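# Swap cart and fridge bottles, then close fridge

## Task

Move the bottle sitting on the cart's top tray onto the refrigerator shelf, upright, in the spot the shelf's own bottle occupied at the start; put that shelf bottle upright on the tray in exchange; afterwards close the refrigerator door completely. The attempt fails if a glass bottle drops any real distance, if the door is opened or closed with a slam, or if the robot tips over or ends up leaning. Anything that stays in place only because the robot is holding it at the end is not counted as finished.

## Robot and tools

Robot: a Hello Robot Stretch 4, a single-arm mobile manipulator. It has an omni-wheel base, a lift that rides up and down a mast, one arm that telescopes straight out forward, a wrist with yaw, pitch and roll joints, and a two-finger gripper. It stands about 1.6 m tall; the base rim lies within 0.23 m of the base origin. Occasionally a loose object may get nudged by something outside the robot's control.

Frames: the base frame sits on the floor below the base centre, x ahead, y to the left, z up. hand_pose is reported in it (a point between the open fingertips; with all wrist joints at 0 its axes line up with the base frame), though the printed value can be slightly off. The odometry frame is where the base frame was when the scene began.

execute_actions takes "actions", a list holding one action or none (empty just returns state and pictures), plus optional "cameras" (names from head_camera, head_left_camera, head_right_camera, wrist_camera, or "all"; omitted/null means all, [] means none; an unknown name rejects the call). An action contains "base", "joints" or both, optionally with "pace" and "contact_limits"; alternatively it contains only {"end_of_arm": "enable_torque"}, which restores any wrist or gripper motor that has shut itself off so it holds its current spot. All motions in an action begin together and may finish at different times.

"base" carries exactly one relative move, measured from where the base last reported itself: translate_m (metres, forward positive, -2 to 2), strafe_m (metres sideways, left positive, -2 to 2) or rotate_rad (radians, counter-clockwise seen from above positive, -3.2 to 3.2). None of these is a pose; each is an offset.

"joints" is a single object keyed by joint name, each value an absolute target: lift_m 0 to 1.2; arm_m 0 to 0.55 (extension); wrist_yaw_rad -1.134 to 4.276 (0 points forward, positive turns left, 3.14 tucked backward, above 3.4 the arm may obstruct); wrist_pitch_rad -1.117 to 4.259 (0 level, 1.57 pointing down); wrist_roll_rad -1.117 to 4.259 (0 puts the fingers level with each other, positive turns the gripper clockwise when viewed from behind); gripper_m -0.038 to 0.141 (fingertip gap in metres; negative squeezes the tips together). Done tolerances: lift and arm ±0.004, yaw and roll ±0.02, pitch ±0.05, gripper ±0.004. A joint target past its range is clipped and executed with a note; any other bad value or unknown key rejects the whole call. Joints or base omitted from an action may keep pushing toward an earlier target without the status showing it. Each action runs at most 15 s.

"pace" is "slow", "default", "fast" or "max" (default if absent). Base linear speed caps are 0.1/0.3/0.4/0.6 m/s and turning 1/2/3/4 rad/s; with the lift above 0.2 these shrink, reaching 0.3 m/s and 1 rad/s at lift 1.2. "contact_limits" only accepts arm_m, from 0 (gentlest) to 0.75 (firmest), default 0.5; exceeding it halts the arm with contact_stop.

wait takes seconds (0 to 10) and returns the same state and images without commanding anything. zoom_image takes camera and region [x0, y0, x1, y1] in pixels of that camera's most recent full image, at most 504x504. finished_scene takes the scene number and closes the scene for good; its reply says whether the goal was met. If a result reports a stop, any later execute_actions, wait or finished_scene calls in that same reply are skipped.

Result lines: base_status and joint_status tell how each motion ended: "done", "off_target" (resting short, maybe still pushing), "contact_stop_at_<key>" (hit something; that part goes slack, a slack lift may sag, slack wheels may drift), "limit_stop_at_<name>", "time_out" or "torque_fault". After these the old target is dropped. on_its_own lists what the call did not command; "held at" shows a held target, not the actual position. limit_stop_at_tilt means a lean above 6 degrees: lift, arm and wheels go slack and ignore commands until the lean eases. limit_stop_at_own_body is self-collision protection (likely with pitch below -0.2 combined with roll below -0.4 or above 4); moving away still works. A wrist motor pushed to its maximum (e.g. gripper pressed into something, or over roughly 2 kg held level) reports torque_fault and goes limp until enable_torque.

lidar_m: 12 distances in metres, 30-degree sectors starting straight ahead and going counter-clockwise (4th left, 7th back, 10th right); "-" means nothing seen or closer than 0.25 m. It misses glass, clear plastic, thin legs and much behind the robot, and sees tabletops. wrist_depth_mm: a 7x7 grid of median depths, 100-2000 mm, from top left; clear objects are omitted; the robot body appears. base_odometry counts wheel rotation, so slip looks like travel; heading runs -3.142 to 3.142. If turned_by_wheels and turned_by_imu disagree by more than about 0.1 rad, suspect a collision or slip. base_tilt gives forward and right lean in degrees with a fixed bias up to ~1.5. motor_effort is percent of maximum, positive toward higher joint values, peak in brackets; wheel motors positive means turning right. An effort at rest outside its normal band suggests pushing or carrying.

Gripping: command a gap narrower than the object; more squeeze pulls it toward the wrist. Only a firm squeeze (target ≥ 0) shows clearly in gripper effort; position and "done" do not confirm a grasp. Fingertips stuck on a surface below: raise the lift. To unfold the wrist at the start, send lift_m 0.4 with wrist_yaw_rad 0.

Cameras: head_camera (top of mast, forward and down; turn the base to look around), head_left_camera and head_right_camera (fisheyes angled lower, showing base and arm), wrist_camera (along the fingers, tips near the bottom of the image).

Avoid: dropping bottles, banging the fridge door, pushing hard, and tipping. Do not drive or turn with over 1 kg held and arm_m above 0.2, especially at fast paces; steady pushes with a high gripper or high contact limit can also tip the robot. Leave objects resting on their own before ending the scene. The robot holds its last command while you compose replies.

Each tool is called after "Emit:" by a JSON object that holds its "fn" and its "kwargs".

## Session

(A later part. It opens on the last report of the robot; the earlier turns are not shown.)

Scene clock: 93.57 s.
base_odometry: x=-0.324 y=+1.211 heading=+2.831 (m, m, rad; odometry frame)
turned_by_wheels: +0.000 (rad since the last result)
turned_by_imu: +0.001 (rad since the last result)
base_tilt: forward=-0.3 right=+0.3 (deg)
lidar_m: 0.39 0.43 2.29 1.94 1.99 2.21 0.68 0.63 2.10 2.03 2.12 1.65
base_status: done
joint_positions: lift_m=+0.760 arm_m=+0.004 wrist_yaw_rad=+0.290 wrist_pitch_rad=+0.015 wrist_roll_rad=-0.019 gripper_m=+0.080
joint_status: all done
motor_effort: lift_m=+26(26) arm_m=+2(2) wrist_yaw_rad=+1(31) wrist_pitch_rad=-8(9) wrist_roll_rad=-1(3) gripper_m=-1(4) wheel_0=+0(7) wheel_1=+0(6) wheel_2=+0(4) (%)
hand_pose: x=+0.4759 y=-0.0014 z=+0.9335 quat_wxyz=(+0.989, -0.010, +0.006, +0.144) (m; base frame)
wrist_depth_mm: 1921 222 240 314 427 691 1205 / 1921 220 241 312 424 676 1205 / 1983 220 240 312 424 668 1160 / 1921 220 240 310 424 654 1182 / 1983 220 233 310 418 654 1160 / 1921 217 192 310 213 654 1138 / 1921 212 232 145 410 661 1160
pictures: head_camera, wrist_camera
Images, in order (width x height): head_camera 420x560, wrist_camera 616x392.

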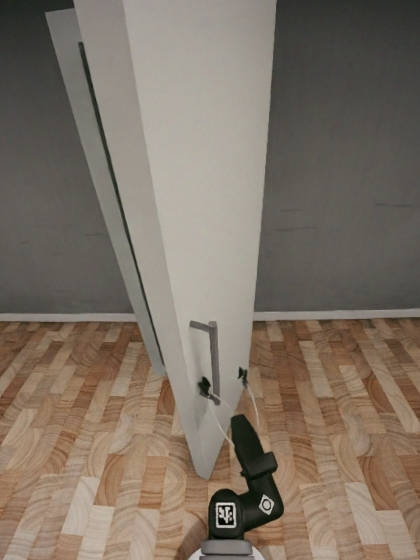

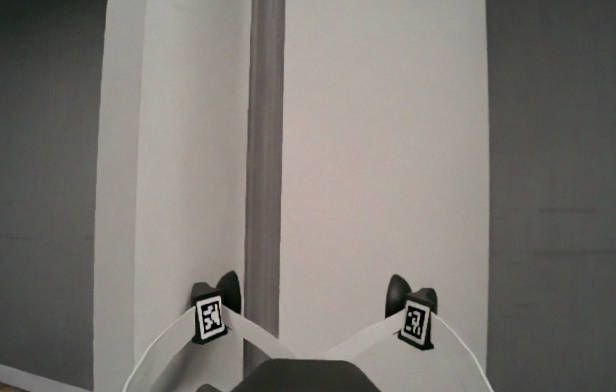

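Emit:
{"fn": "execute_actions", "kwargs": {"actions": [{"base":{"translate_m":-0.055},"pace":"slow"}], "cameras": ["wrist_camera"]}}

Emit:
{"fn": "execute_actions", "kwargs": {"actions": [{"joints":{"gripper_m":0.0,"wrist_yaw_rad":-0.6,"lift_m":0.5}}]}}

Scene clock: 99.40 s.
base_odometry: x=-0.272 y=+1.195 heading=+2.831 (m, m, rad; odometry frame)
turned_by_wheels: +0.000 (rad since the last result)
turned_by_imu: +0.001 (rad since the last result)
base_tilt: forward=-0.2 right=+0.3 (deg)
lidar_m: 0.46 0.54 2.38 1.93 1.97 2.17 0.65 0.59 2.11 2.03 2.13 1.70
base_status: done
joint_positions: lift_m=+0.760 arm_m=+0.004 wrist_yaw_rad=+0.290 wrist_pitch_rad=+0.015 wrist_roll_rad=-0.019 gripper_m=+0.080
joint_status: not commanded
motor_effort: lift_m=+26(26) arm_m=+2(2) wrist_yaw_rad=+0(1) wrist_pitch_rad=-8(8) wrist_roll_rad=-2(3) gripper_m=-1(1) wheel_0=-1(1) wheel_1=+0(3) wheel_2=+2(5) (%)
hand_pose: x=+0.4759 y=-0.0012 z=+0.9335 quat_wxyz=(+0.989, -0.010, +0.006, +0.145) (m; base frame)
wrist_depth_mm: - 1863 283 355 484 1281 1255 / - 1863 283 355 480 1281 1229 / 1983 1863 283 355 477 732 1229 / 1983 1808 283 355 477 732 1229 / 1983 1756 281 353 473 732 1205 / 1983 1808 200 351 212 1281 1205 / 1983 1808 274 145 462 1255 1205
pictures: wrist_camera
Images, in order (width x height): wrist_camera 616x392.

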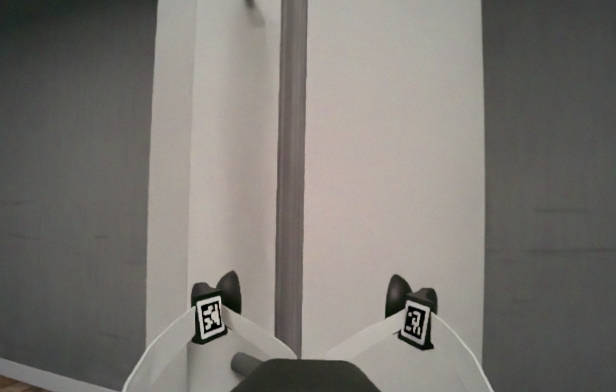

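Scene clock: 101.53 s.
base_odometry: x=-0.272 y=+1.195 heading=+2.831 (m, m, rad; odometry frame)
turned_by_wheels: +0.000 (rad since the last result)
turned_by_imu: +0.001 (rad since the last result)
base_tilt: forward=-0.2 right=+0.3 (deg)
lidar_m: 0.45 0.49 2.38 1.95 1.95 2.15 0.65 0.58 2.10 2.02 2.14 1.72
base_status: not commanded
joint_positions: lift_m=+0.500 arm_m=+0.004 wrist_yaw_rad=-0.600 wrist_pitch_rad=+0.015 wrist_roll_rad=-0.019 gripper_m=+0.000
joint_status: all done
motor_effort: lift_m=+15(24) arm_m=+2(2) wrist_yaw_rad=+0(6) wrist_pitch_rad=-8(9) wrist_roll_rad=-3(5) gripper_m=-3(7) wheel_0=-1(0) wheel_1=+0(1) wheel_2=+2(2) (%)
hand_pose: x=+0.3633 y=-0.2350 z=+0.6744 quat_wxyz=(+0.955, -0.007, +0.010, -0.295) (m; base frame)
wrist_depth_mm: 564 1397 1618 1808 - - 1863 / 554 1397 1618 1863 - - 1808 / 564 1397 1576 1863 - - 1863 / 569 1366 1576 1808 - - 1808 / 574 1366 1576 1756 - - 1808 / 574 1366 1537 202 - - 1808 / 580 1336 1499 166 1618 1863 1708
pictures: head_camera, head_left_camera, head_right_camera, wrist_camera
Images, in order (width x height): head_camera 420x560, head_left_camera 420x672, head_right_camera 420x672, wrist_camera 616x392.

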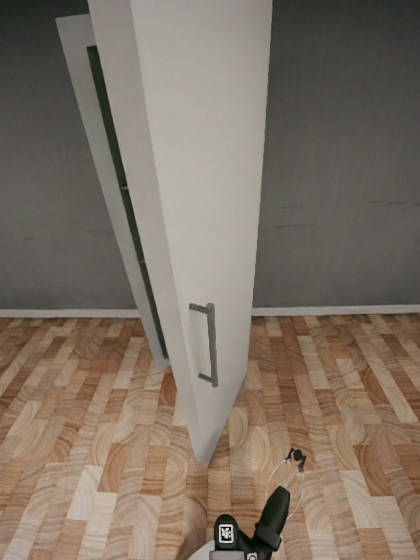

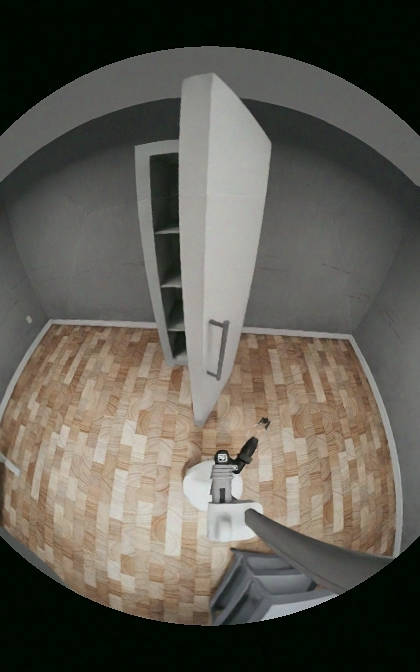

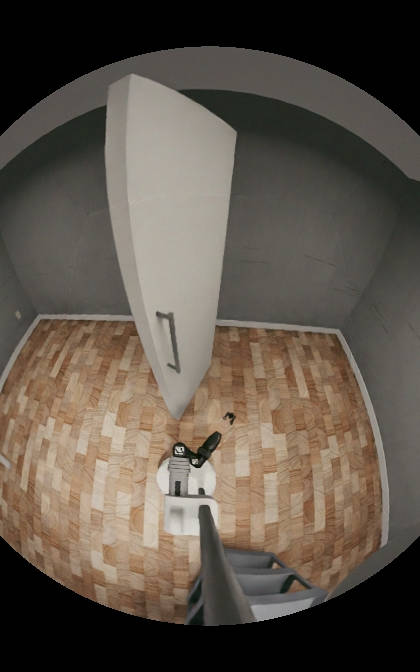

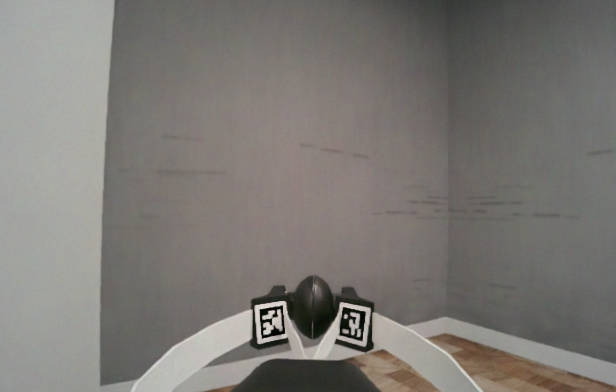

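Emit:
{"fn": "execute_actions", "kwargs": {"actions": [{"base":{"strafe_m":0.5},"joints":{"wrist_yaw_rad":-1.1},"pace":"fast"}], "cameras": []}}

Emit:
{"fn": "execute_actions", "kwargs": {"actions": [{"joints":{"arm_m":0.36},"contact_limits":{"arm_m":0.15}}]}}

Scene clock: 108.60 s.
base_odometry: x=-0.424 y=+0.718 heading=+2.832 (m, m, rad; odometry frame)
turned_by_wheels: +0.000 (rad since the last result)
turned_by_imu: +0.001 (rad since the last result)
base_tilt: forward=-0.3 right=+0.3 (deg)
lidar_m: 1.08 1.72 2.26 1.52 1.45 2.10 2.06 0.92 0.88 2.52 2.33 0.59
base_status: done
joint_positions: lift_m=+0.500 arm_m=+0.004 wrist_yaw_rad=-1.100 wrist_pitch_rad=+0.015 wrist_roll_rad=-0.019 gripper_m=+0.000
joint_status: all done
motor_effort: lift_m=+15(15) arm_m=+2(2) wrist_yaw_rad=+0(6) wrist_pitch_rad=-8(7) wrist_roll_rad=-4(3) gripper_m=-3(5) wheel_0=+1(11) wheel_1=+1(7) wheel_2=+2(1) (%)
hand_pose: x=+0.2275 y=-0.2967 z=+0.6744 quat_wxyz=(+0.853, -0.004, +0.011, -0.522) (m; base frame)
wrist_depth_mm: 931 449 - - - - - / 931 449 - - - - - / 917 439 - - - - - / 904 436 - - - - - / 904 436 - - - - - / 891 433 - 202 - - - / 878 421 1576 167 1576 1863 1921
pictures: none
No camera images: the call's "cameras" was empty. Leave "cameras" out to get every camera's image.

Scene clock: 110.77 s.
base_odometry: x=-0.424 y=+0.718 heading=+2.832 (m, m, rad; odometry frame)
turned_by_wheels: +0.000 (rad since the last result)
turned_by_imu: +0.001 (rad since the last result)
base_tilt: forward=-0.3 right=+0.3 (deg)
lidar_m: 1.08 1.72 2.25 1.53 1.47 2.07 2.05 0.92 0.88 2.53 2.33 0.59
base_status: not commanded
joint_positions: lift_m=+0.500 arm_m=+0.359 wrist_yaw_rad=-1.100 wrist_pitch_rad=+0.015 wrist_roll_rad=-0.019 gripper_m=+0.000
joint_status: all done
motor_effort: lift_m=+15(15) arm_m=+4(8) wrist_yaw_rad=+0(0) wrist_pitch_rad=-9(8) wrist_roll_rad=-2(2) gripper_m=-8(7) wheel_0=+1(1) wheel_1=+1(1) wheel_2=+1(1) (%)
contact_limits: arm_m 0.15
hand_pose: x=+0.5832 y=-0.2967 z=+0.6744 quat_wxyz=(+0.853, -0.004, +0.011, -0.523) (m; base frame)
wrist_depth_mm: 904 768 554 377 285 273 - / 732 759 549 375 283 271 - / 866 759 535 370 281 270 - / 878 750 530 366 279 267 - / 866 741 525 364 277 266 - / 732 732 517 203 256 266 - / 842 732 442 167 257 268 1921
pictures: head_camera, head_left_camera, head_right_camera, wrist_camera
Images, in order (width x height): head_camera 420x560, head_left_camera 420x672, head_right_camera 420x672, wrist_camera 616x392.

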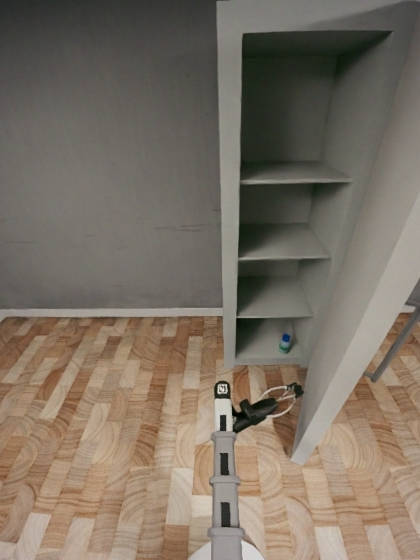

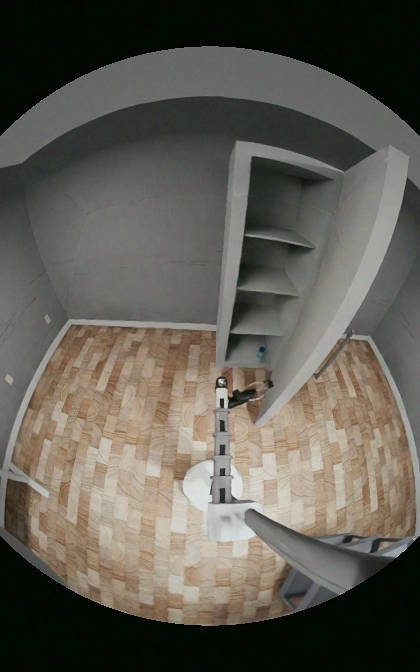

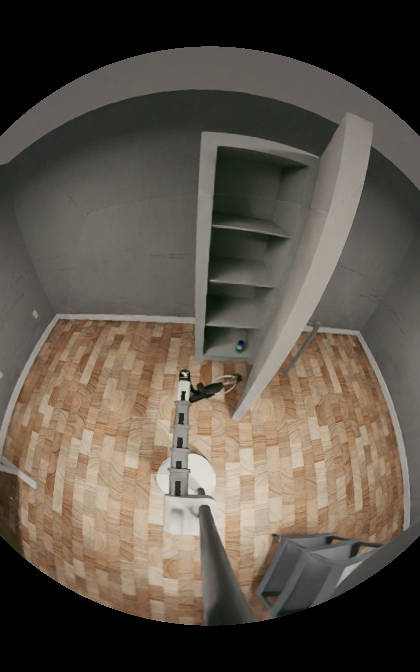

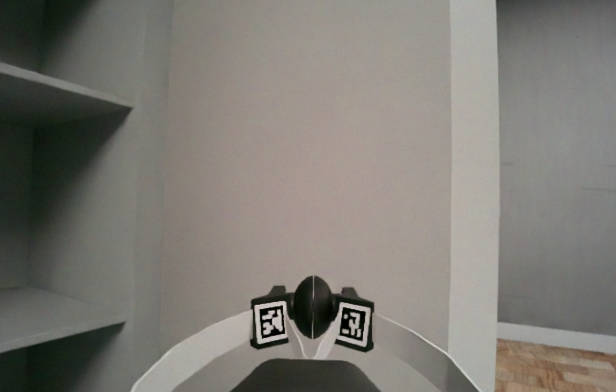

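Emit:
{"fn": "execute_actions", "kwargs": {"actions": [{"base":{"strafe_m":-0.125},"pace":"slow"}], "cameras": ["head_camera"]}}

Emit:
{"fn": "execute_actions", "kwargs": {"actions": [{"joints":{"wrist_yaw_rad":0,"wrist_pitch_rad":0.35,"lift_m":0.12,"gripper_m":0.13}}]}}

Scene clock: 115.73 s.
base_odometry: x=-0.386 y=+0.837 heading=+2.832 (m, m, rad; odometry frame)
turned_by_wheels: +0.000 (rad since the last result)
turned_by_imu: +0.002 (rad since the last result)
base_tilt: forward=-0.2 right=+0.3 (deg)
lidar_m: 1.08 1.71 2.37 1.58 1.58 2.16 2.07 0.77 0.80 2.40 0.60 0.60
base_status: done
joint_positions: lift_m=+0.500 arm_m=+0.359 wrist_yaw_rad=-1.100 wrist_pitch_rad=+0.015 wrist_roll_rad=-0.019 gripper_m=+0.000
joint_status: not commanded
motor_effort: lift_m=+15(15) arm_m=+3(4) wrist_yaw_rad=-1(5) wrist_pitch_rad=-7(8) wrist_roll_rad=-2(3) gripper_m=-6(7) wheel_0=+1(9) wheel_1=-1(3) wheel_2=+1(5) (%)
hand_pose: x=+0.5832 y=-0.2967 z=+0.6744 quat_wxyz=(+0.853, -0.004, +0.011, -0.522) (m; base frame)
wrist_depth_mm: 661 615 492 410 353 307 1983 / 627 603 488 404 351 304 1983 / 654 597 480 404 347 306 1983 / 640 585 473 399 345 301 1921 / 634 585 469 399 343 301 1983 / 615 580 466 202 327 298 1921 / 621 580 436 167 322 291 1661
pictures: head_camera
Images, in order (width x height): head_camera 420x560.

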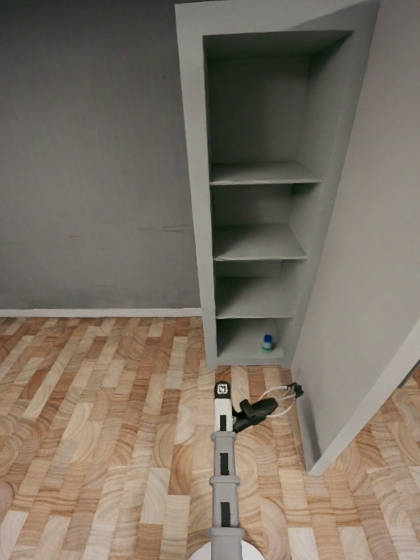

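Scene clock: 118.27 s.
base_odometry: x=-0.386 y=+0.837 heading=+2.832 (m, m, rad; odometry frame)
turned_by_wheels: +0.000 (rad since the last result)
turned_by_imu: +0.001 (rad since the last result)
base_tilt: forward=-0.2 right=+0.4 (deg)
lidar_m: 1.09 1.71 2.38 1.57 1.59 2.12 2.07 0.79 0.80 2.39 0.61 0.60
base_status: not commanded
joint_positions: lift_m=+0.120 arm_m=+0.359 wrist_yaw_rad=+0.000 wrist_pitch_rad=+0.352 wrist_roll_rad=-0.019 gripper_m=+0.130
joint_status: all done
motor_effort: lift_m=+15(13) arm_m=+4(4) wrist_yaw_rad=+0(4) wrist_pitch_rad=-5(6) wrist_roll_rad=-2(3) gripper_m=+0(10) wheel_0=+1(1) wheel_1=-1(1) wheel_2=+1(1) (%)
hand_pose: x=+0.8010 y=-0.0875 z=+0.1992 quat_wxyz=(+0.985, -0.009, +0.175, +0.002) (m; base frame)
wrist_depth_mm: 1025 1025 480 878 878 809 549 / 1060 1060 500 917 904 820 539 / 1118 1098 525 946 931 647 535 / 1078 1078 544 668 676 569 539 / 723 741 569 554 554 544 539 / 554 500 508 564 564 504 554 / 445 439 449 144 452 430 449
pictures: head_camera, head_left_camera, head_right_camera, wrist_camera
Images, in order (width x height): head_camera 420x560, head_left_camera 420x672, head_right_camera 420x672, wrist_camera 616x392.

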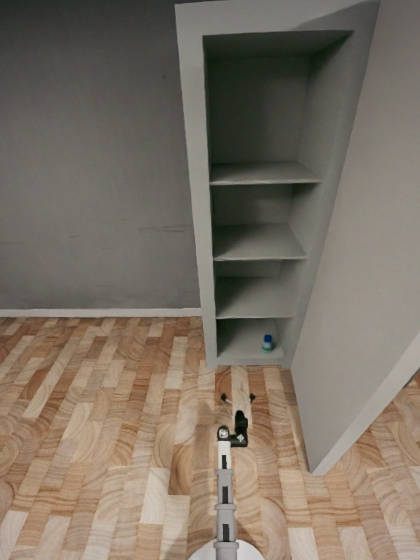

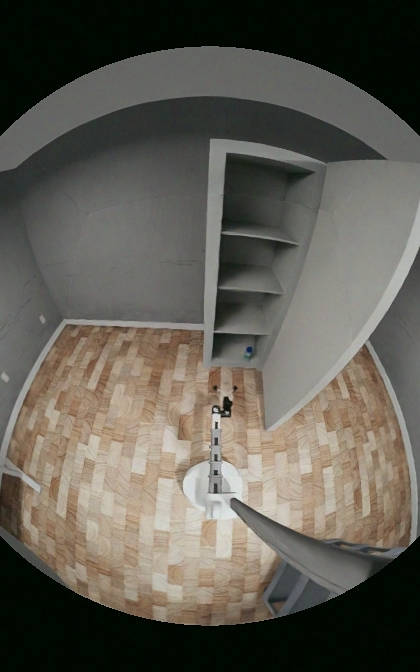

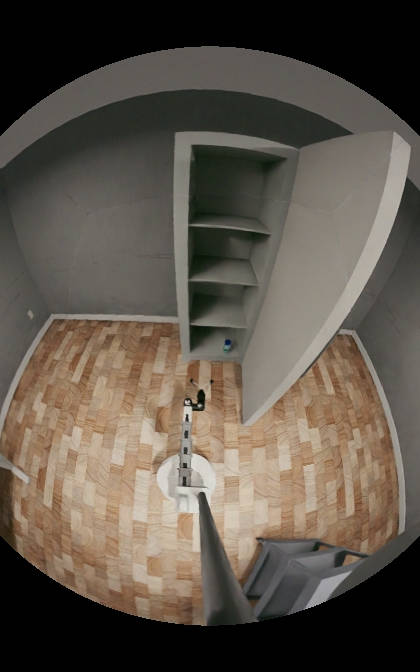

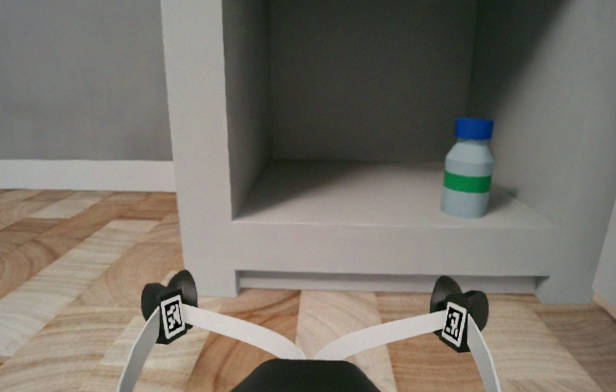

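Emit:
{"fn": "execute_actions", "kwargs": {"actions": [{"base":{"rotate_rad":-0.2},"joints":{"lift_m":0.10,"gripper_m":0.12}}], "cameras": []}}

Emit:
{"fn": "execute_actions", "kwargs": {"actions": [{"base":{"translate_m":0.27}}], "cameras": ["head_camera","wrist_camera"]}}

Scene clock: 124.73 s.
base_odometry: x=-0.386 y=+0.837 heading=+2.632 (m, m, rad; odometry frame)
turned_by_wheels: -0.200 (rad since the last result)
turned_by_imu: -0.201 (rad since the last result)
base_tilt: forward=-0.2 right=+0.3 (deg)
lidar_m: 1.03 1.08 2.04 2.29 1.57 1.87 2.07 0.91 0.80 2.40 2.42 0.62
base_status: done
joint_positions: lift_m=+0.100 arm_m=+0.359 wrist_yaw_rad=+0.000 wrist_pitch_rad=+0.352 wrist_roll_rad=-0.019 gripper_m=+0.120
joint_status: all done
motor_effort: lift_m=+15(14) arm_m=+4(4) wrist_yaw_rad=+1(2) wrist_pitch_rad=-5(5) wrist_roll_rad=-3(3) gripper_m=+2(1) wheel_0=-1(6) wheel_1=-1(6) wheel_2=-1(5) (%)
hand_pose: x=+0.8010 y=-0.0875 z=+0.1792 quat_wxyz=(+0.984, -0.009, +0.175, +0.002) (m; base frame)
wrist_depth_mm: 488 820 878 917 564 415 309 / 480 831 917 931 574 421 314 / 488 820 960 842 580 424 315 / 508 591 597 603 597 427 317 / 535 554 574 621 621 427 320 / 512 496 477 530 500 359 317 / 418 413 418 146 424 404 319
pictures: none
No camera images: the call's "cameras" was empty. Leave "cameras" out to get every camera's image.

Scene clock: 127.10 s.
base_odometry: x=-0.622 y=+0.969 heading=+2.632 (m, m, rad; odometry frame)
turned_by_wheels: +0.000 (rad since the last result)
turned_by_imu: +0.001 (rad since the last result)
base_tilt: forward=-0.2 right=+0.3 (deg)
lidar_m: 0.81 0.81 1.70 2.36 1.71 1.93 2.33 0.97 1.00 2.36 0.39 0.44
base_status: done
joint_positions: lift_m=+0.100 arm_m=+0.359 wrist_yaw_rad=+0.000 wrist_pitch_rad=+0.352 wrist_roll_rad=-0.019 gripper_m=+0.120
joint_status: not commanded
motor_effort: lift_m=+15(15) arm_m=+4(4) wrist_yaw_rad=+0(0) wrist_pitch_rad=-7(7) wrist_roll_rad=-5(3) gripper_m=-1(0) wheel_0=+1(5) wheel_1=+1(3) wheel_2=+2(10) (%)
hand_pose: x=+0.8010 y=-0.0875 z=+0.1792 quat_wxyz=(+0.984, -0.009, +0.175, +0.002) (m; base frame)
wrist_depth_mm: 580 615 634 661 442 274 276 / 564 634 661 683 445 285 283 / 564 668 691 342 455 297 294 / 539 597 603 327 459 312 272 / 397 404 407 342 397 327 272 / 298 291 301 319 325 334 273 / 287 296 312 146 343 353 279
pictures: head_camera, wrist_camera
Images, in order (width x height): head_camera 420x560, wrist_camera 616x392.

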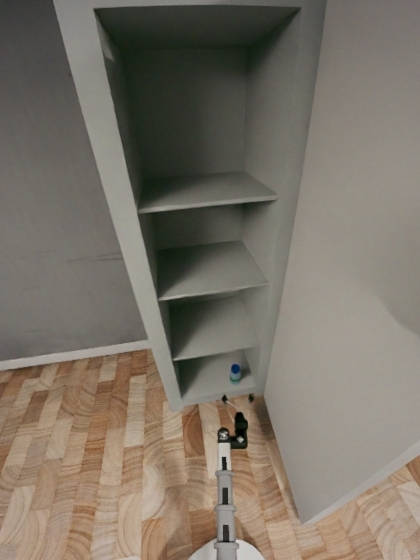

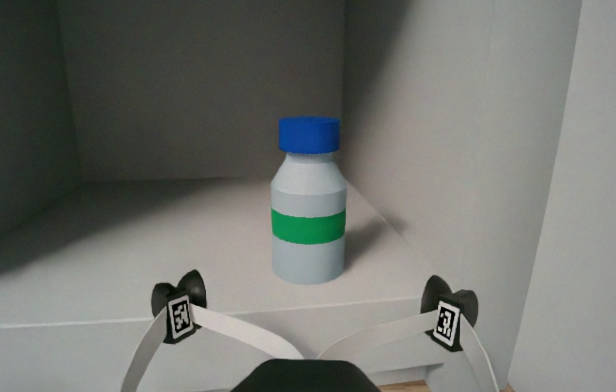

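Emit:
{"fn": "execute_actions", "kwargs": {"actions": [{"base":{"strafe_m":0.01},"joints":{"arm_m":0.50},"contact_limits":{"arm_m":0.2}}], "cameras": ["wrist_camera"]}}

Scene clock: 131.60 s.
base_odometry: x=-0.627 y=+0.960 heading=+2.632 (m, m, rad; odometry frame)
turned_by_wheels: +0.000 (rad since the last result)
turned_by_imu: +0.001 (rad since the last result)
base_tilt: forward=-0.2 right=+0.3 (deg)
lidar_m: 0.81 0.82 1.69 2.33 1.72 1.90 2.32 0.97 1.01 2.36 0.41 0.47
base_status: done
joint_positions: lift_m=+0.100 arm_m=+0.499 wrist_yaw_rad=+0.000 wrist_pitch_rad=+0.352 wrist_roll_rad=-0.019 gripper_m=+0.120
joint_status: all done
motor_effort: lift_m=+15(15) arm_m=+4(5) wrist_yaw_rad=+0(1) wrist_pitch_rad=-8(6) wrist_roll_rad=-1(2) gripper_m=+1(2) wheel_0=+0(2) wheel_1=-1(6) wheel_2=+0(2) (%)
contact_limits: arm_m 0.2
hand_pose: x=+0.9410 y=-0.0874 z=+0.1792 quat_wxyz=(+0.984, -0.009, +0.175, +0.002) (m; base frame)
wrist_depth_mm: 477 488 512 530 397 250 195 / 492 508 530 549 407 254 198 / 517 530 549 554 384 257 200 / 525 544 569 181 359 259 202 / 394 402 404 188 359 262 203 / 298 289 277 190 204 225 204 / 242 240 245 146 237 234 204
pictures: wrist_camera
Images, in order (width x height): wrist_camera 616x392.

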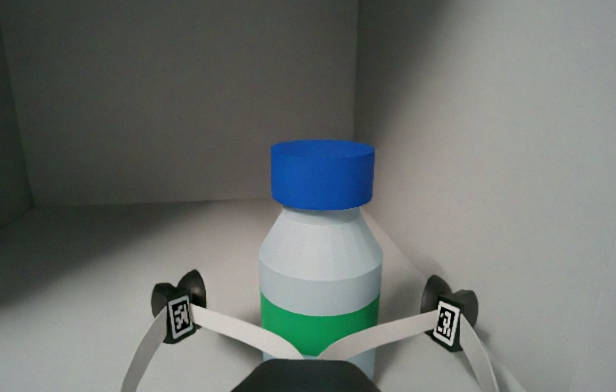

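Emit:
{"fn": "execute_actions", "kwargs": {"actions": [{"joints":{"arm_m":0.508,"lift_m":0.095,"gripper_m":0.015}}], "cameras": ["wrist_camera"]}}

Emit:
{"fn": "execute_actions", "kwargs": {"actions": [{"joints":{"lift_m":0.14}}], "cameras": ["wrist_camera"]}}

Scene clock: 136.47 s.
base_odometry: x=-0.627 y=+0.960 heading=+2.632 (m, m, rad; odometry frame)
turned_by_wheels: +0.000 (rad since the last result)
turned_by_imu: +0.001 (rad since the last result)
base_tilt: forward=-0.2 right=+0.3 (deg)
lidar_m: 0.81 0.82 1.70 2.32 1.72 1.92 2.34 0.97 1.01 2.37 0.40 0.46
base_status: not commanded
joint_positions: lift_m=+0.095 arm_m=+0.507 wrist_yaw_rad=+0.000 wrist_pitch_rad=+0.356 wrist_roll_rad=-0.019 gripper_m=+0.016
joint_status: all done
motor_effort: lift_m=+16(17) arm_m=+4(4) wrist_yaw_rad=+1(4) wrist_pitch_rad=-16(16) wrist_roll_rad=-3(3) gripper_m=-28(22) wheel_0=-1(1) wheel_1=-1(1) wheel_2=+0(0) (%)
hand_pose: x=+0.9486 y=-0.0875 z=+0.1731 quat_wxyz=(+0.984, -0.009, +0.177, +0.002) (m; base frame)
wrist_depth_mm: 469 484 496 517 394 247 193 / 484 504 521 539 402 251 196 / 504 521 539 154 377 255 199 / 512 535 549 157 382 257 200 / 377 382 362 160 345 259 202 / 285 289 184 160 182 248 202 / 233 193 224 165 200 165 202
pictures: wrist_camera
Images, in order (width x height): wrist_camera 616x392.

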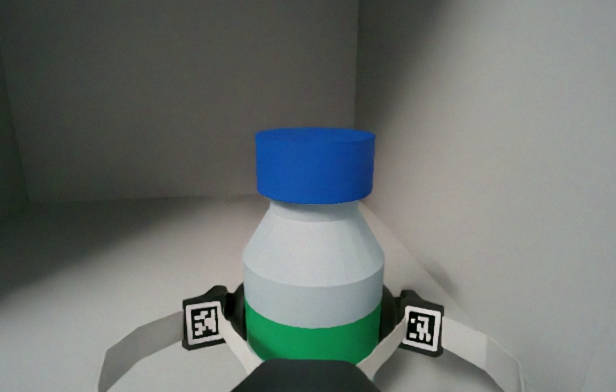

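Scene clock: 137.53 s.
base_odometry: x=-0.627 y=+0.960 heading=+2.632 (m, m, rad; odometry frame)
turned_by_wheels: +0.000 (rad since the last result)
turned_by_imu: +0.000 (rad since the last result)
base_tilt: forward=-0.3 right=+0.3 (deg)
lidar_m: 0.82 0.83 1.70 2.34 1.69 1.89 2.33 0.98 1.02 2.38 0.41 0.46
base_status: not commanded
joint_positions: lift_m=+0.139 arm_m=+0.507 wrist_yaw_rad=+0.000 wrist_pitch_rad=+0.356 wrist_roll_rad=-0.019 gripper_m=+0.016
joint_status: all done
motor_effort: lift_m=+28(29) arm_m=+4(4) wrist_yaw_rad=+1(2) wrist_pitch_rad=-17(17) wrist_roll_rad=-2(2) gripper_m=-22(21) wheel_0=-1(0) wheel_1=-1(1) wheel_2=+0(0) (%)
hand_pose: x=+0.9486 y=-0.0875 z=+0.2171 quat_wxyz=(+0.984, -0.009, +0.177, +0.002) (m; base frame)
wrist_depth_mm: 469 484 500 512 397 248 193 / 488 504 521 544 402 252 196 / 508 525 544 154 375 255 198 / 530 554 569 156 382 257 200 / 477 480 455 161 357 259 202 / 359 364 185 160 182 247 203 / 293 222 282 164 228 165 203
pictures: wrist_camera
Images, in order (width x height): wrist_camera 616x392.

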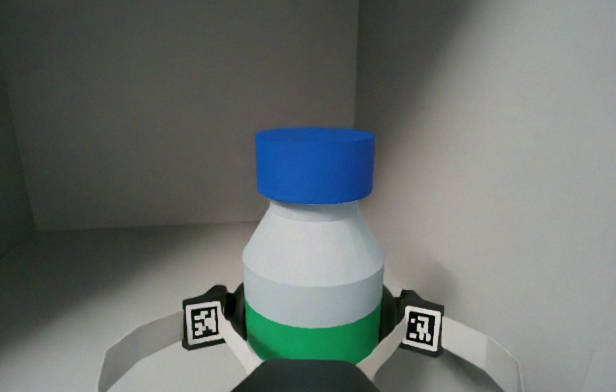

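Emit:
{"fn": "execute_actions", "kwargs": {"actions": [{"joints":{"arm_m":0.25}}], "cameras": []}}

Emit:
{"fn": "execute_actions", "kwargs": {"actions": [{"base":{"translate_m":-1.05},"joints":{"lift_m":0.88,"arm_m":0.1}}], "cameras": []}}

Emit:
{"fn": "execute_actions", "kwargs": {"actions": [{"base":{"rotate_rad":-1.62},"joints":{"arm_m":0.02}}]}}

Scene clock: 147.43 s.
base_odometry: x=-0.627 y=+0.960 heading=+2.632 (m, m, rad; odometry frame)
turned_by_wheels: +0.000 (rad since the last result)
turned_by_imu: +0.001 (rad since the last result)
base_tilt: forward=-0.2 right=+0.3 (deg)
lidar_m: 0.66 0.81 1.71 2.35 1.72 1.90 2.34 0.97 1.02 2.38 0.40 0.47
base_status: not commanded
joint_positions: lift_m=+0.139 arm_m=+0.251 wrist_yaw_rad=+0.000 wrist_pitch_rad=+0.356 wrist_roll_rad=-0.019 gripper_m=+0.016
joint_status: all done
motor_effort: lift_m=+28(28) arm_m=-4(3) wrist_yaw_rad=+0(0) wrist_pitch_rad=-19(17) wrist_roll_rad=-3(2) gripper_m=-23(23) wheel_0=+0(1) wheel_1=-1(1) wheel_2=+0(0) (%)
hand_pose: x=+0.6920 y=-0.0875 z=+0.2170 quat_wxyz=(+0.984, -0.009, +0.177, +0.002) (m; base frame)
wrist_depth_mm: 525 715 741 759 508 373 301 / 508 741 759 788 525 387 298 / 504 750 798 154 492 399 301 / 492 699 715 156 496 415 304 / 445 484 462 161 445 413 304 / 394 402 184 160 182 387 306 / 418 286 452 165 307 166 303
pictures: none
No camera images: the call's "cameras" was empty. Leave "cameras" out to get every camera's image.

Scene clock: 152.40 s.
base_odometry: x=+0.290 y=+0.448 heading=+2.632 (m, m, rad; odometry frame)
turned_by_wheels: +0.000 (rad since the last result)
turned_by_imu: +0.000 (rad since the last result)
base_tilt: forward=-0.2 right=+0.3 (deg)
lidar_m: 0.49 2.40 2.40 1.35 1.37 1.42 1.29 1.31 0.59 0.59 0.65 1.35
base_status: done
joint_positions: lift_m=+0.879 arm_m=+0.101 wrist_yaw_rad=+0.000 wrist_pitch_rad=+0.356 wrist_roll_rad=-0.019 gripper_m=+0.016
joint_status: all done
motor_effort: lift_m=+28(30) arm_m=-4(3) wrist_yaw_rad=+0(1) wrist_pitch_rad=-19(16) wrist_roll_rad=-3(3) gripper_m=-21(24) wheel_0=+0(5) wheel_1=+0(8) wheel_2=-2(9) (%)
hand_pose: x=+0.5420 y=-0.0874 z=+0.9571 quat_wxyz=(+0.984, -0.009, +0.177, +0.002) (m; base frame)
wrist_depth_mm: 1921 1863 1863 1863 1118 - - / 1921 1983 1983 1921 1160 - - / 1921 - 1983 154 1060 - - / - - - 156 1078 - - / - - - 160 1078 - - / 1863 1921 185 160 182 1921 1921 / 1537 778 1430 165 676 165 1537
pictures: none
No camera images: the call's "cameras" was empty. Leave "cameras" out to get every camera's image.

Scene clock: 154.50 s.
base_odometry: x=+0.290 y=+0.448 heading=+1.012 (m, m, rad; odometry frame)
turned_by_wheels: -1.620 (rad since the last result)
turned_by_imu: -1.635 (rad since the last result)
base_tilt: forward=-0.2 right=+0.4 (deg)
lidar_m: 0.38 0.63 1.43 1.34 2.41 2.47 1.37 1.35 1.48 1.29 1.30 0.62
base_status: done
joint_positions: lift_m=+0.880 arm_m=+0.021 wrist_yaw_rad=+0.000 wrist_pitch_rad=+0.356 wrist_roll_rad=-0.019 gripper_m=+0.016
joint_status: all done
motor_effort: lift_m=+27(28) arm_m=-4(1) wrist_yaw_rad=+0(2) wrist_pitch_rad=-18(18) wrist_roll_rad=-3(3) gripper_m=-29(22) wheel_0=+0(4) wheel_1=+1(6) wheel_2=+0(4) (%)
hand_pose: x=+0.4620 y=-0.0874 z=+0.9572 quat_wxyz=(+0.984, -0.009, +0.177, +0.002) (m; base frame)
wrist_depth_mm: - - - - - 1756 1336 / - - - - - 1756 1308 / - - - 154 - 1808 1336 / - 878 809 157 820 1808 1366 / 603 654 621 161 585 1661 1366 / 455 439 185 160 182 421 1397 / 1499 462 809 164 304 165 1397
pictures: head_camera, head_left_camera, head_right_camera, wrist_camera
Images, in order (width x height): head_camera 420x560, head_left_camera 420x672, head_right_camera 420x672, wrist_camera 616x392.

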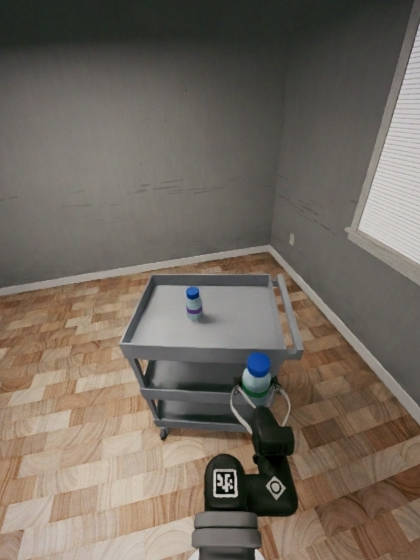

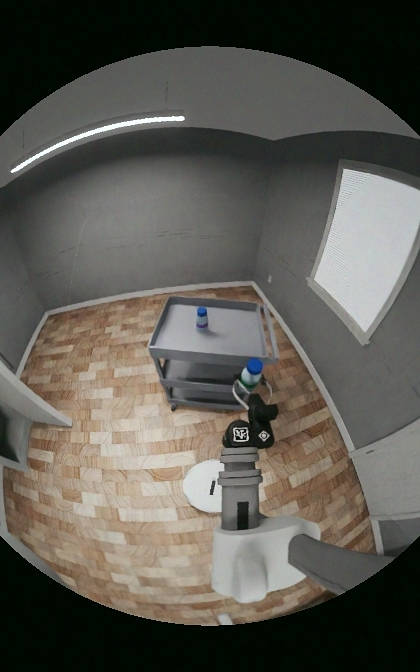

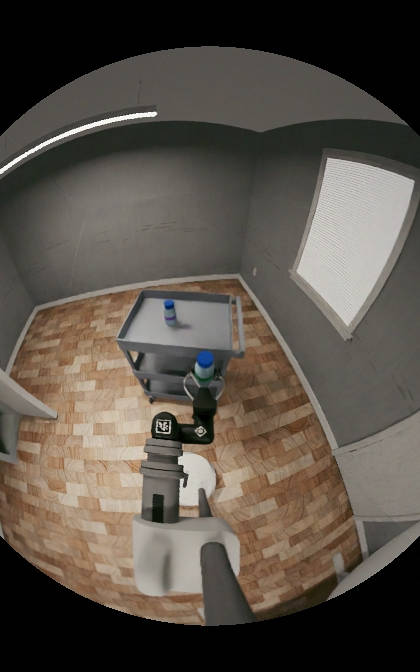

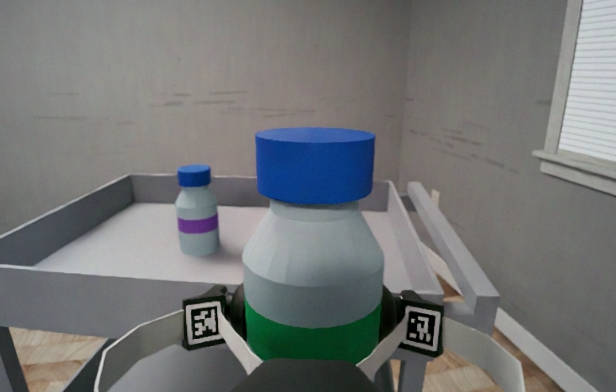

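Nearly the same set-up as before.

Emit:
{"fn": "execute_actions", "kwargs": {"actions": [{"joints":{"arm_m":0.42}}], "cameras": []}}

Emit:
{"fn": "execute_actions", "kwargs": {"actions": [{"joints":{"lift_m":0.785}}], "cameras": ["wrist_camera"]}}

Scene clock: 160.77 s.
base_odometry: x=+0.290 y=+0.448 heading=+1.012 (m, m, rad; odometry frame)
turned_by_wheels: +0.000 (rad since the last result)
turned_by_imu: +0.002 (rad since the last result)
base_tilt: forward=-0.1 right=+0.3 (deg)
lidar_m: 0.58 0.65 1.44 1.32 2.42 2.51 1.36 1.37 1.47 1.30 1.31 0.63
base_status: not commanded
joint_positions: lift_m=+0.880 arm_m=+0.419 wrist_yaw_rad=+0.000 wrist_pitch_rad=+0.356 wrist_roll_rad=-0.019 gripper_m=+0.016
joint_status: all done
motor_effort: lift_m=+27(27) arm_m=+4(6) wrist_yaw_rad=+0(1) wrist_pitch_rad=-18(19) wrist_roll_rad=-2(2) gripper_m=-25(19) wheel_0=+0(0) wheel_1=+1(1) wheel_2=+1(1) (%)
hand_pose: x=+0.8606 y=-0.0874 z=+0.9572 quat_wxyz=(+0.984, -0.009, +0.177, +0.002) (m; base frame)
wrist_depth_mm: 1661 1708 1921 1921 1983 1576 1182 / 1708 1808 1921 1983 - 1576 1229 / 1808 1921 1983 155 - 1661 1255 / 1863 1983 - 157 - 1618 1281 / 508 500 488 160 - 1708 1308 / 255 488 185 160 182 407 1229 / 253 268 375 165 273 165 319
pictures: none
No camera images: the call's "cameras" was empty. Leave "cameras" out to get every camera's image.

Scene clock: 162.17 s.
base_odometry: x=+0.290 y=+0.448 heading=+1.012 (m, m, rad; odometry frame)
turned_by_wheels: +0.000 (rad since the last result)
turned_by_imu: +0.000 (rad since the last result)
base_tilt: forward=-0.2 right=+0.3 (deg)
lidar_m: 0.60 0.65 1.41 1.34 2.40 2.50 1.38 1.34 1.50 1.31 1.30 0.63
base_status: not commanded
joint_positions: lift_m=+0.785 arm_m=+0.419 wrist_yaw_rad=+0.000 wrist_pitch_rad=+0.356 wrist_roll_rad=-0.019 gripper_m=+0.016
joint_status: all done
motor_effort: lift_m=+16(25) arm_m=+4(4) wrist_yaw_rad=+0(1) wrist_pitch_rad=-17(19) wrist_roll_rad=-1(1) gripper_m=-26(25) wheel_0=+0(0) wheel_1=+1(1) wheel_2=+1(0) (%)
hand_pose: x=+0.8606 y=-0.0874 z=+0.8630 quat_wxyz=(+0.984, -0.009, +0.177, +0.002) (m; base frame)
wrist_depth_mm: 1661 1756 1808 1983 1983 1576 1205 / 1756 1808 1921 - - 1618 1205 / 1808 1921 1983 154 - 1618 1229 / 469 466 452 156 436 1464 1255 / 240 436 410 161 413 353 309 / 235 325 185 160 182 310 241 / 242 208 254 165 213 165 229
pictures: wrist_camera
Images, in order (width x height): wrist_camera 616x392.

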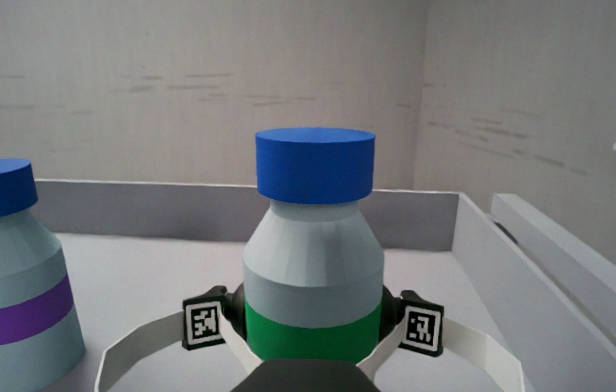

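Emit:
{"fn": "execute_actions", "kwargs": {"actions": [{"joints":{"lift_m":0.762},"pace":"slow"}], "cameras": []}}

Emit:
{"fn": "execute_actions", "kwargs": {"actions": [{"joints":{"gripper_m":0.11}}], "cameras": ["wrist_camera"]}}

Emit:
{"fn": "execute_actions", "kwargs": {"actions": [{"joints":{"lift_m":0.80,"arm_m":0.395}}], "cameras": ["wrist_camera"]}}

Emit:
{"fn": "execute_actions", "kwargs": {"actions": [{"joints":{"lift_m":0.83,"arm_m":0.28}}], "cameras": []}}

Emit:
{"fn": "execute_actions", "kwargs": {"actions": [{"base":{"strafe_m":0.2},"joints":{"gripper_m":0.13}}], "cameras": ["wrist_camera","head_camera"]}}

Scene clock: 166.77 s.
base_odometry: x=+0.290 y=+0.448 heading=+1.012 (m, m, rad; odometry frame)
turned_by_wheels: +0.000 (rad since the last result)
turned_by_imu: +0.001 (rad since the last result)
base_tilt: forward=-0.2 right=+0.3 (deg)
lidar_m: 0.57 0.63 1.40 1.35 2.43 2.49 1.36 1.34 1.47 1.29 1.30 0.62
base_status: not commanded
joint_positions: lift_m=+0.762 arm_m=+0.419 wrist_yaw_rad=+0.000 wrist_pitch_rad=+0.356 wrist_roll_rad=-0.019 gripper_m=+0.016
joint_status: all done
motor_effort: lift_m=+16(16) arm_m=+4(4) wrist_yaw_rad=-1(1) wrist_pitch_rad=-17(19) wrist_roll_rad=-3(2) gripper_m=-24(23) wheel_0=+0(0) wheel_1=+1(1) wheel_2=+1(1) (%)
hand_pose: x=+0.8606 y=-0.0874 z=+0.8400 quat_wxyz=(+0.984, -0.009, +0.177, +0.002) (m; base frame)
wrist_depth_mm: 1618 1708 1808 1863 1983 1576 1205 / 1708 1708 1863 1983 - 1618 1229 / 1808 1863 1983 154 - 1618 1229 / 462 459 449 157 427 418 1160 / 235 382 362 161 366 343 252 / 236 289 185 160 182 286 233 / 228 194 224 164 200 165 224
pictures: none
No camera images: the call's "cameras" was empty. Leave "cameras" out to get every camera's image.

Scene clock: 168.53 s.
base_odometry: x=+0.290 y=+0.448 heading=+1.012 (m, m, rad; odometry frame)
turned_by_wheels: +0.000 (rad since the last result)
turned_by_imu: +0.001 (rad since the last result)
base_tilt: forward=-0.2 right=+0.3 (deg)
lidar_m: 0.60 0.64 1.39 1.34 2.41 2.53 1.36 1.37 1.49 1.30 1.29 0.64
base_status: not commanded
joint_positions: lift_m=+0.762 arm_m=+0.419 wrist_yaw_rad=+0.000 wrist_pitch_rad=+0.353 wrist_roll_rad=-0.019 gripper_m=+0.110
joint_status: all done
motor_effort: lift_m=+16(16) arm_m=+4(4) wrist_yaw_rad=-1(1) wrist_pitch_rad=-9(19) wrist_roll_rad=+0(4) gripper_m=-3(19) wheel_0=+0(0) wheel_1=+1(1) wheel_2=+1(1) (%)
hand_pose: x=+0.8609 y=-0.0874 z=+0.8409 quat_wxyz=(+0.984, -0.009, +0.176, +0.002) (m; base frame)
wrist_depth_mm: 1661 1708 1863 1921 1921 1618 1229 / 1756 1808 1921 1921 - 1618 1229 / 1756 1921 1983 189 - 1661 1281 / 462 455 449 173 433 415 1182 / 235 387 394 177 373 343 272 / 236 291 196 179 196 283 231 / 232 233 236 144 229 232 227
pictures: wrist_camera
Images, in order (width x height): wrist_camera 616x392.

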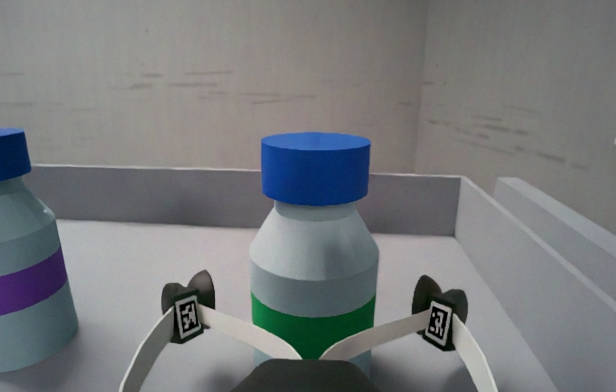

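Scene clock: 169.53 s.
base_odometry: x=+0.290 y=+0.448 heading=+1.012 (m, m, rad; odometry frame)
turned_by_wheels: +0.000 (rad since the last result)
turned_by_imu: +0.000 (rad since the last result)
base_tilt: forward=-0.3 right=+0.4 (deg)
lidar_m: 0.59 0.66 1.41 1.33 2.41 2.49 1.37 1.37 1.51 1.29 1.30 0.61
base_status: not commanded
joint_positions: lift_m=+0.800 arm_m=+0.396 wrist_yaw_rad=+0.000 wrist_pitch_rad=+0.353 wrist_roll_rad=-0.019 gripper_m=+0.110
joint_status: all done
motor_effort: lift_m=+26(27) arm_m=-4(5) wrist_yaw_rad=+1(0) wrist_pitch_rad=-8(8) wrist_roll_rad=-4(2) gripper_m=+0(2) wheel_0=+0(0) wheel_1=+1(1) wheel_2=+1(0) (%)
hand_pose: x=+0.8374 y=-0.0874 z=+0.8781 quat_wxyz=(+0.984, -0.009, +0.175, +0.002) (m; base frame)
wrist_depth_mm: 1661 1756 1808 1921 1983 1576 1205 / 1756 1808 1921 1983 - 1576 1229 / 1808 1921 1983 - - 1661 1255 / 251 496 484 225 - 1537 1281 / 248 473 477 212 462 377 345 / 246 342 213 211 220 285 267 / 254 281 287 144 285 277 227
pictures: wrist_camera
Images, in order (width x height): wrist_camera 616x392.

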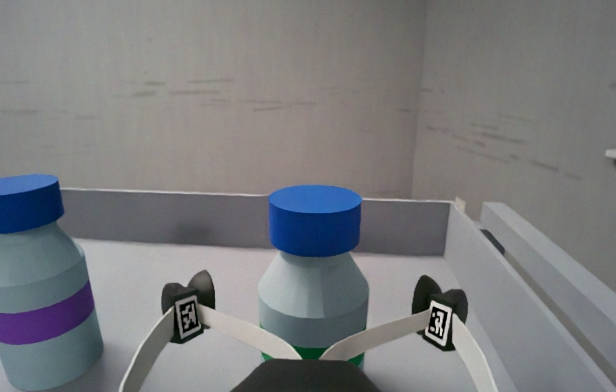

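Scene clock: 170.90 s.
base_odometry: x=+0.290 y=+0.448 heading=+1.012 (m, m, rad; odometry frame)
turned_by_wheels: +0.000 (rad since the last result)
turned_by_imu: +0.000 (rad since the last result)
base_tilt: forward=-0.3 right=+0.3 (deg)
lidar_m: 0.59 0.66 1.42 1.32 2.44 2.50 1.37 1.37 1.51 1.30 1.32 0.63
base_status: not commanded
joint_positions: lift_m=+0.830 arm_m=+0.281 wrist_yaw_rad=+0.000 wrist_pitch_rad=+0.353 wrist_roll_rad=-0.019 gripper_m=+0.110
joint_status: all done
motor_effort: lift_m=+26(28) arm_m=-4(5) wrist_yaw_rad=-1(0) wrist_pitch_rad=-8(8) wrist_roll_rad=-3(4) gripper_m=-2(1) wheel_0=+0(0) wheel_1=+1(1) wheel_2=+1(1) (%)
hand_pose: x=+0.7224 y=-0.0874 z=+0.9082 quat_wxyz=(+0.984, -0.009, +0.175, +0.002) (m; base frame)
wrist_depth_mm: 1808 1863 1983 - - 1618 1255 / 1863 1921 - - - 1661 1255 / 1863 - - - - 1661 1281 / 627 609 609 585 - 1618 1308 / 535 366 544 338 554 433 1308 / 402 368 213 347 394 325 306 / 329 325 330 144 332 262 798
pictures: none
No camera images: the call's "cameras" was empty. Leave "cameras" out to get every camera's image.

Scene clock: 172.83 s.
base_odometry: x=+0.120 y=+0.554 heading=+1.012 (m, m, rad; odometry frame)
turned_by_wheels: +0.000 (rad since the last result)
turned_by_imu: +0.000 (rad since the last result)
base_tilt: forward=-0.3 right=+0.3 (deg)
lidar_m: 0.61 0.67 1.16 1.13 2.21 2.57 1.44 1.41 1.67 1.50 1.51 0.64
base_status: done
joint_positions: lift_m=+0.830 arm_m=+0.281 wrist_yaw_rad=+0.000 wrist_pitch_rad=+0.353 wrist_roll_rad=-0.019 gripper_m=+0.130
joint_status: all done
motor_effort: lift_m=+26(26) arm_m=-4(5) wrist_yaw_rad=+1(0) wrist_pitch_rad=-8(8) wrist_roll_rad=-1(1) gripper_m=+0(1) wheel_0=+0(5) wheel_1=+0(9) wheel_2=+1(2) (%)
hand_pose: x=+0.7224 y=-0.0874 z=+0.9082 quat_wxyz=(+0.984, -0.009, +0.175, +0.002) (m; base frame)
wrist_depth_mm: 1756 1808 1921 1983 - 1921 1499 / 1863 1863 1983 - - 1983 1499 / 1863 1983 - - - 1983 1537 / 1921 - 627 597 597 591 1430 / 1983 484 544 355 559 488 329 / 349 373 375 368 415 329 375 / 327 324 330 144 330 319 336
pictures: head_camera, wrist_camera
Images, in order (width x height): head_camera 420x560, wrist_camera 616x392.

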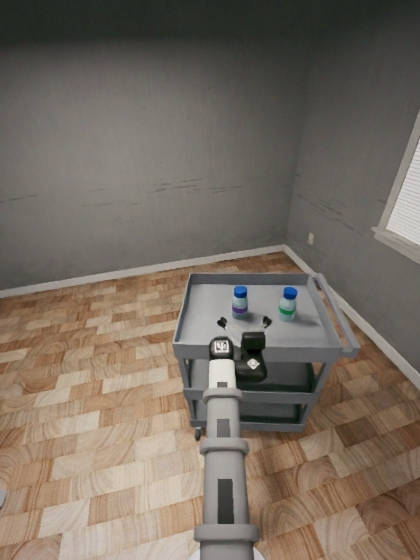

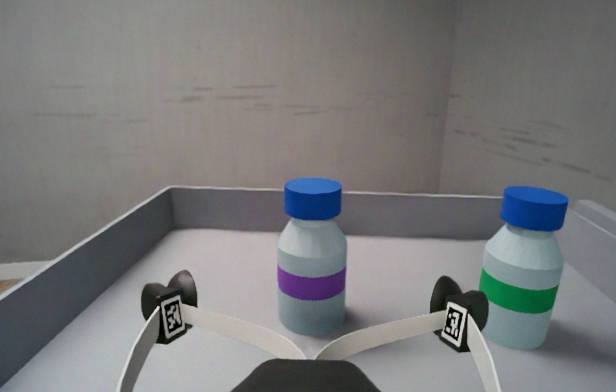

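Emit:
{"fn": "execute_actions", "kwargs": {"actions": [{"joints":{"arm_m":0.40,"lift_m":0.80}}], "cameras": []}}

Emit:
{"fn": "execute_actions", "kwargs": {"actions": [{"joints":{"arm_m":0.436,"lift_m":0.762}}], "cameras": ["wrist_camera"]}}

Emit:
{"fn": "execute_actions", "kwargs": {"actions": [{"joints":{"gripper_m":0.015}}], "cameras": ["wrist_camera"]}}

Scene clock: 177.97 s.
base_odometry: x=+0.120 y=+0.554 heading=+1.012 (m, m, rad; odometry frame)
turned_by_wheels: +0.000 (rad since the last result)
turned_by_imu: +0.001 (rad since the last result)
base_tilt: forward=-0.2 right=+0.3 (deg)
lidar_m: 0.61 0.67 1.14 1.15 2.21 2.57 1.43 1.42 1.70 1.50 1.50 0.64
base_status: not commanded
joint_positions: lift_m=+0.800 arm_m=+0.399 wrist_yaw_rad=+0.000 wrist_pitch_rad=+0.352 wrist_roll_rad=-0.019 gripper_m=+0.130
joint_status: all done
motor_effort: lift_m=+15(24) arm_m=+4(2) wrist_yaw_rad=+0(0) wrist_pitch_rad=-7(9) wrist_roll_rad=-3(1) gripper_m=+1(2) wheel_0=+0(0) wheel_1=+0(0) wheel_2=+1(1) (%)
hand_pose: x=+0.8410 y=-0.0874 z=+0.8791 quat_wxyz=(+0.984, -0.009, +0.175, +0.002) (m; base frame)
wrist_depth_mm: 1661 1708 1808 1921 1983 1863 1464 / 1708 1756 1863 1983 - 1863 1430 / 1808 1808 1983 - - 1983 1499 / 1808 1863 488 228 - 1756 1397 / 368 445 477 228 477 469 459 / 332 324 327 226 347 330 345 / 287 285 289 144 291 278 258
pictures: none
No camera images: the call's "cameras" was empty. Leave "cameras" out to get every camera's image.

Scene clock: 178.97 s.
base_odometry: x=+0.120 y=+0.554 heading=+1.012 (m, m, rad; odometry frame)
turned_by_wheels: +0.000 (rad since the last result)
turned_by_imu: +0.000 (rad since the last result)
base_tilt: forward=-0.3 right=+0.2 (deg)
lidar_m: 0.61 0.68 1.14 1.13 2.22 2.58 1.40 1.41 1.69 1.47 1.50 0.64
base_status: not commanded
joint_positions: lift_m=+0.762 arm_m=+0.435 wrist_yaw_rad=+0.000 wrist_pitch_rad=+0.352 wrist_roll_rad=-0.019 gripper_m=+0.130
joint_status: all done
motor_effort: lift_m=+15(16) arm_m=+4(4) wrist_yaw_rad=-1(1) wrist_pitch_rad=-7(6) wrist_roll_rad=-4(6) gripper_m=+3(1) wheel_0=+0(1) wheel_1=+0(0) wheel_2=+1(1) (%)
hand_pose: x=+0.8770 y=-0.0874 z=+0.8411 quat_wxyz=(+0.984, -0.009, +0.175, +0.002) (m; base frame)
wrist_depth_mm: 1618 1708 1756 1863 1921 1756 1430 / 1661 1708 1808 1983 - 1921 1464 / 1756 1808 1921 189 - 1863 1464 / 1060 449 445 176 430 421 415 / 336 387 370 180 373 397 397 / 291 267 212 182 285 270 296 / 236 233 237 145 237 228 241
pictures: wrist_camera
Images, in order (width x height): wrist_camera 616x392.

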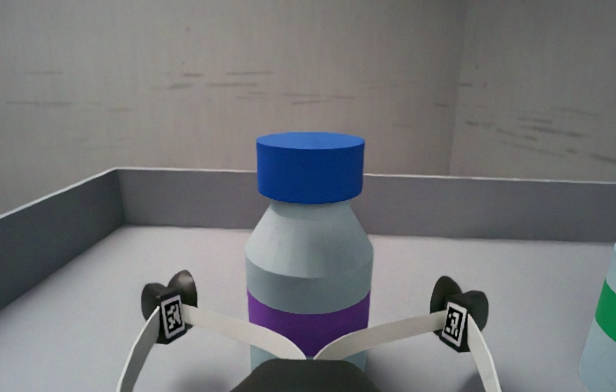

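Scene clock: 181.03 s.
base_odometry: x=+0.120 y=+0.554 heading=+1.012 (m, m, rad; odometry frame)
turned_by_wheels: +0.000 (rad since the last result)
turned_by_imu: +0.001 (rad since the last result)
base_tilt: forward=-0.3 right=+0.4 (deg)
lidar_m: 0.60 0.69 1.16 1.14 2.23 2.56 1.41 1.41 1.69 1.48 1.47 0.63
base_status: not commanded
joint_positions: lift_m=+0.762 arm_m=+0.435 wrist_yaw_rad=+0.000 wrist_pitch_rad=+0.356 wrist_roll_rad=-0.019 gripper_m=+0.016
joint_status: all done
motor_effort: lift_m=+16(16) arm_m=+4(4) wrist_yaw_rad=+0(3) wrist_pitch_rad=-19(19) wrist_roll_rad=-3(2) gripper_m=-23(21) wheel_0=-1(0) wheel_1=+1(0) wheel_2=+1(1) (%)
hand_pose: x=+0.8766 y=-0.0874 z=+0.8399 quat_wxyz=(+0.984, -0.009, +0.177, +0.002) (m; base frame)
wrist_depth_mm: 1618 1708 1808 1863 1983 1863 1397 / 1661 1756 1808 1921 - 1863 1464 / 1756 1808 1863 154 - 1863 1464 / 379 449 442 159 427 418 413 / 332 382 364 162 362 387 387 / 283 287 185 162 182 291 290 / 232 193 224 167 200 165 236
pictures: wrist_camera
Images, in order (width x height): wrist_camera 616x392.

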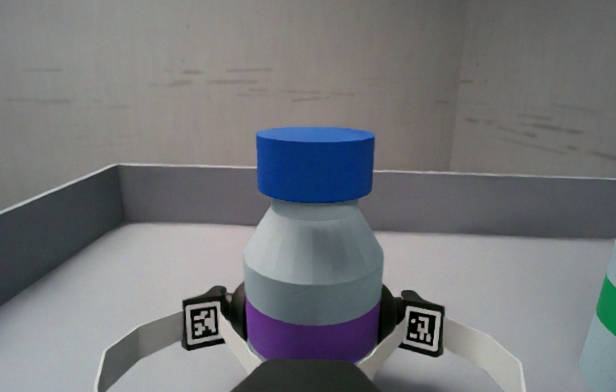

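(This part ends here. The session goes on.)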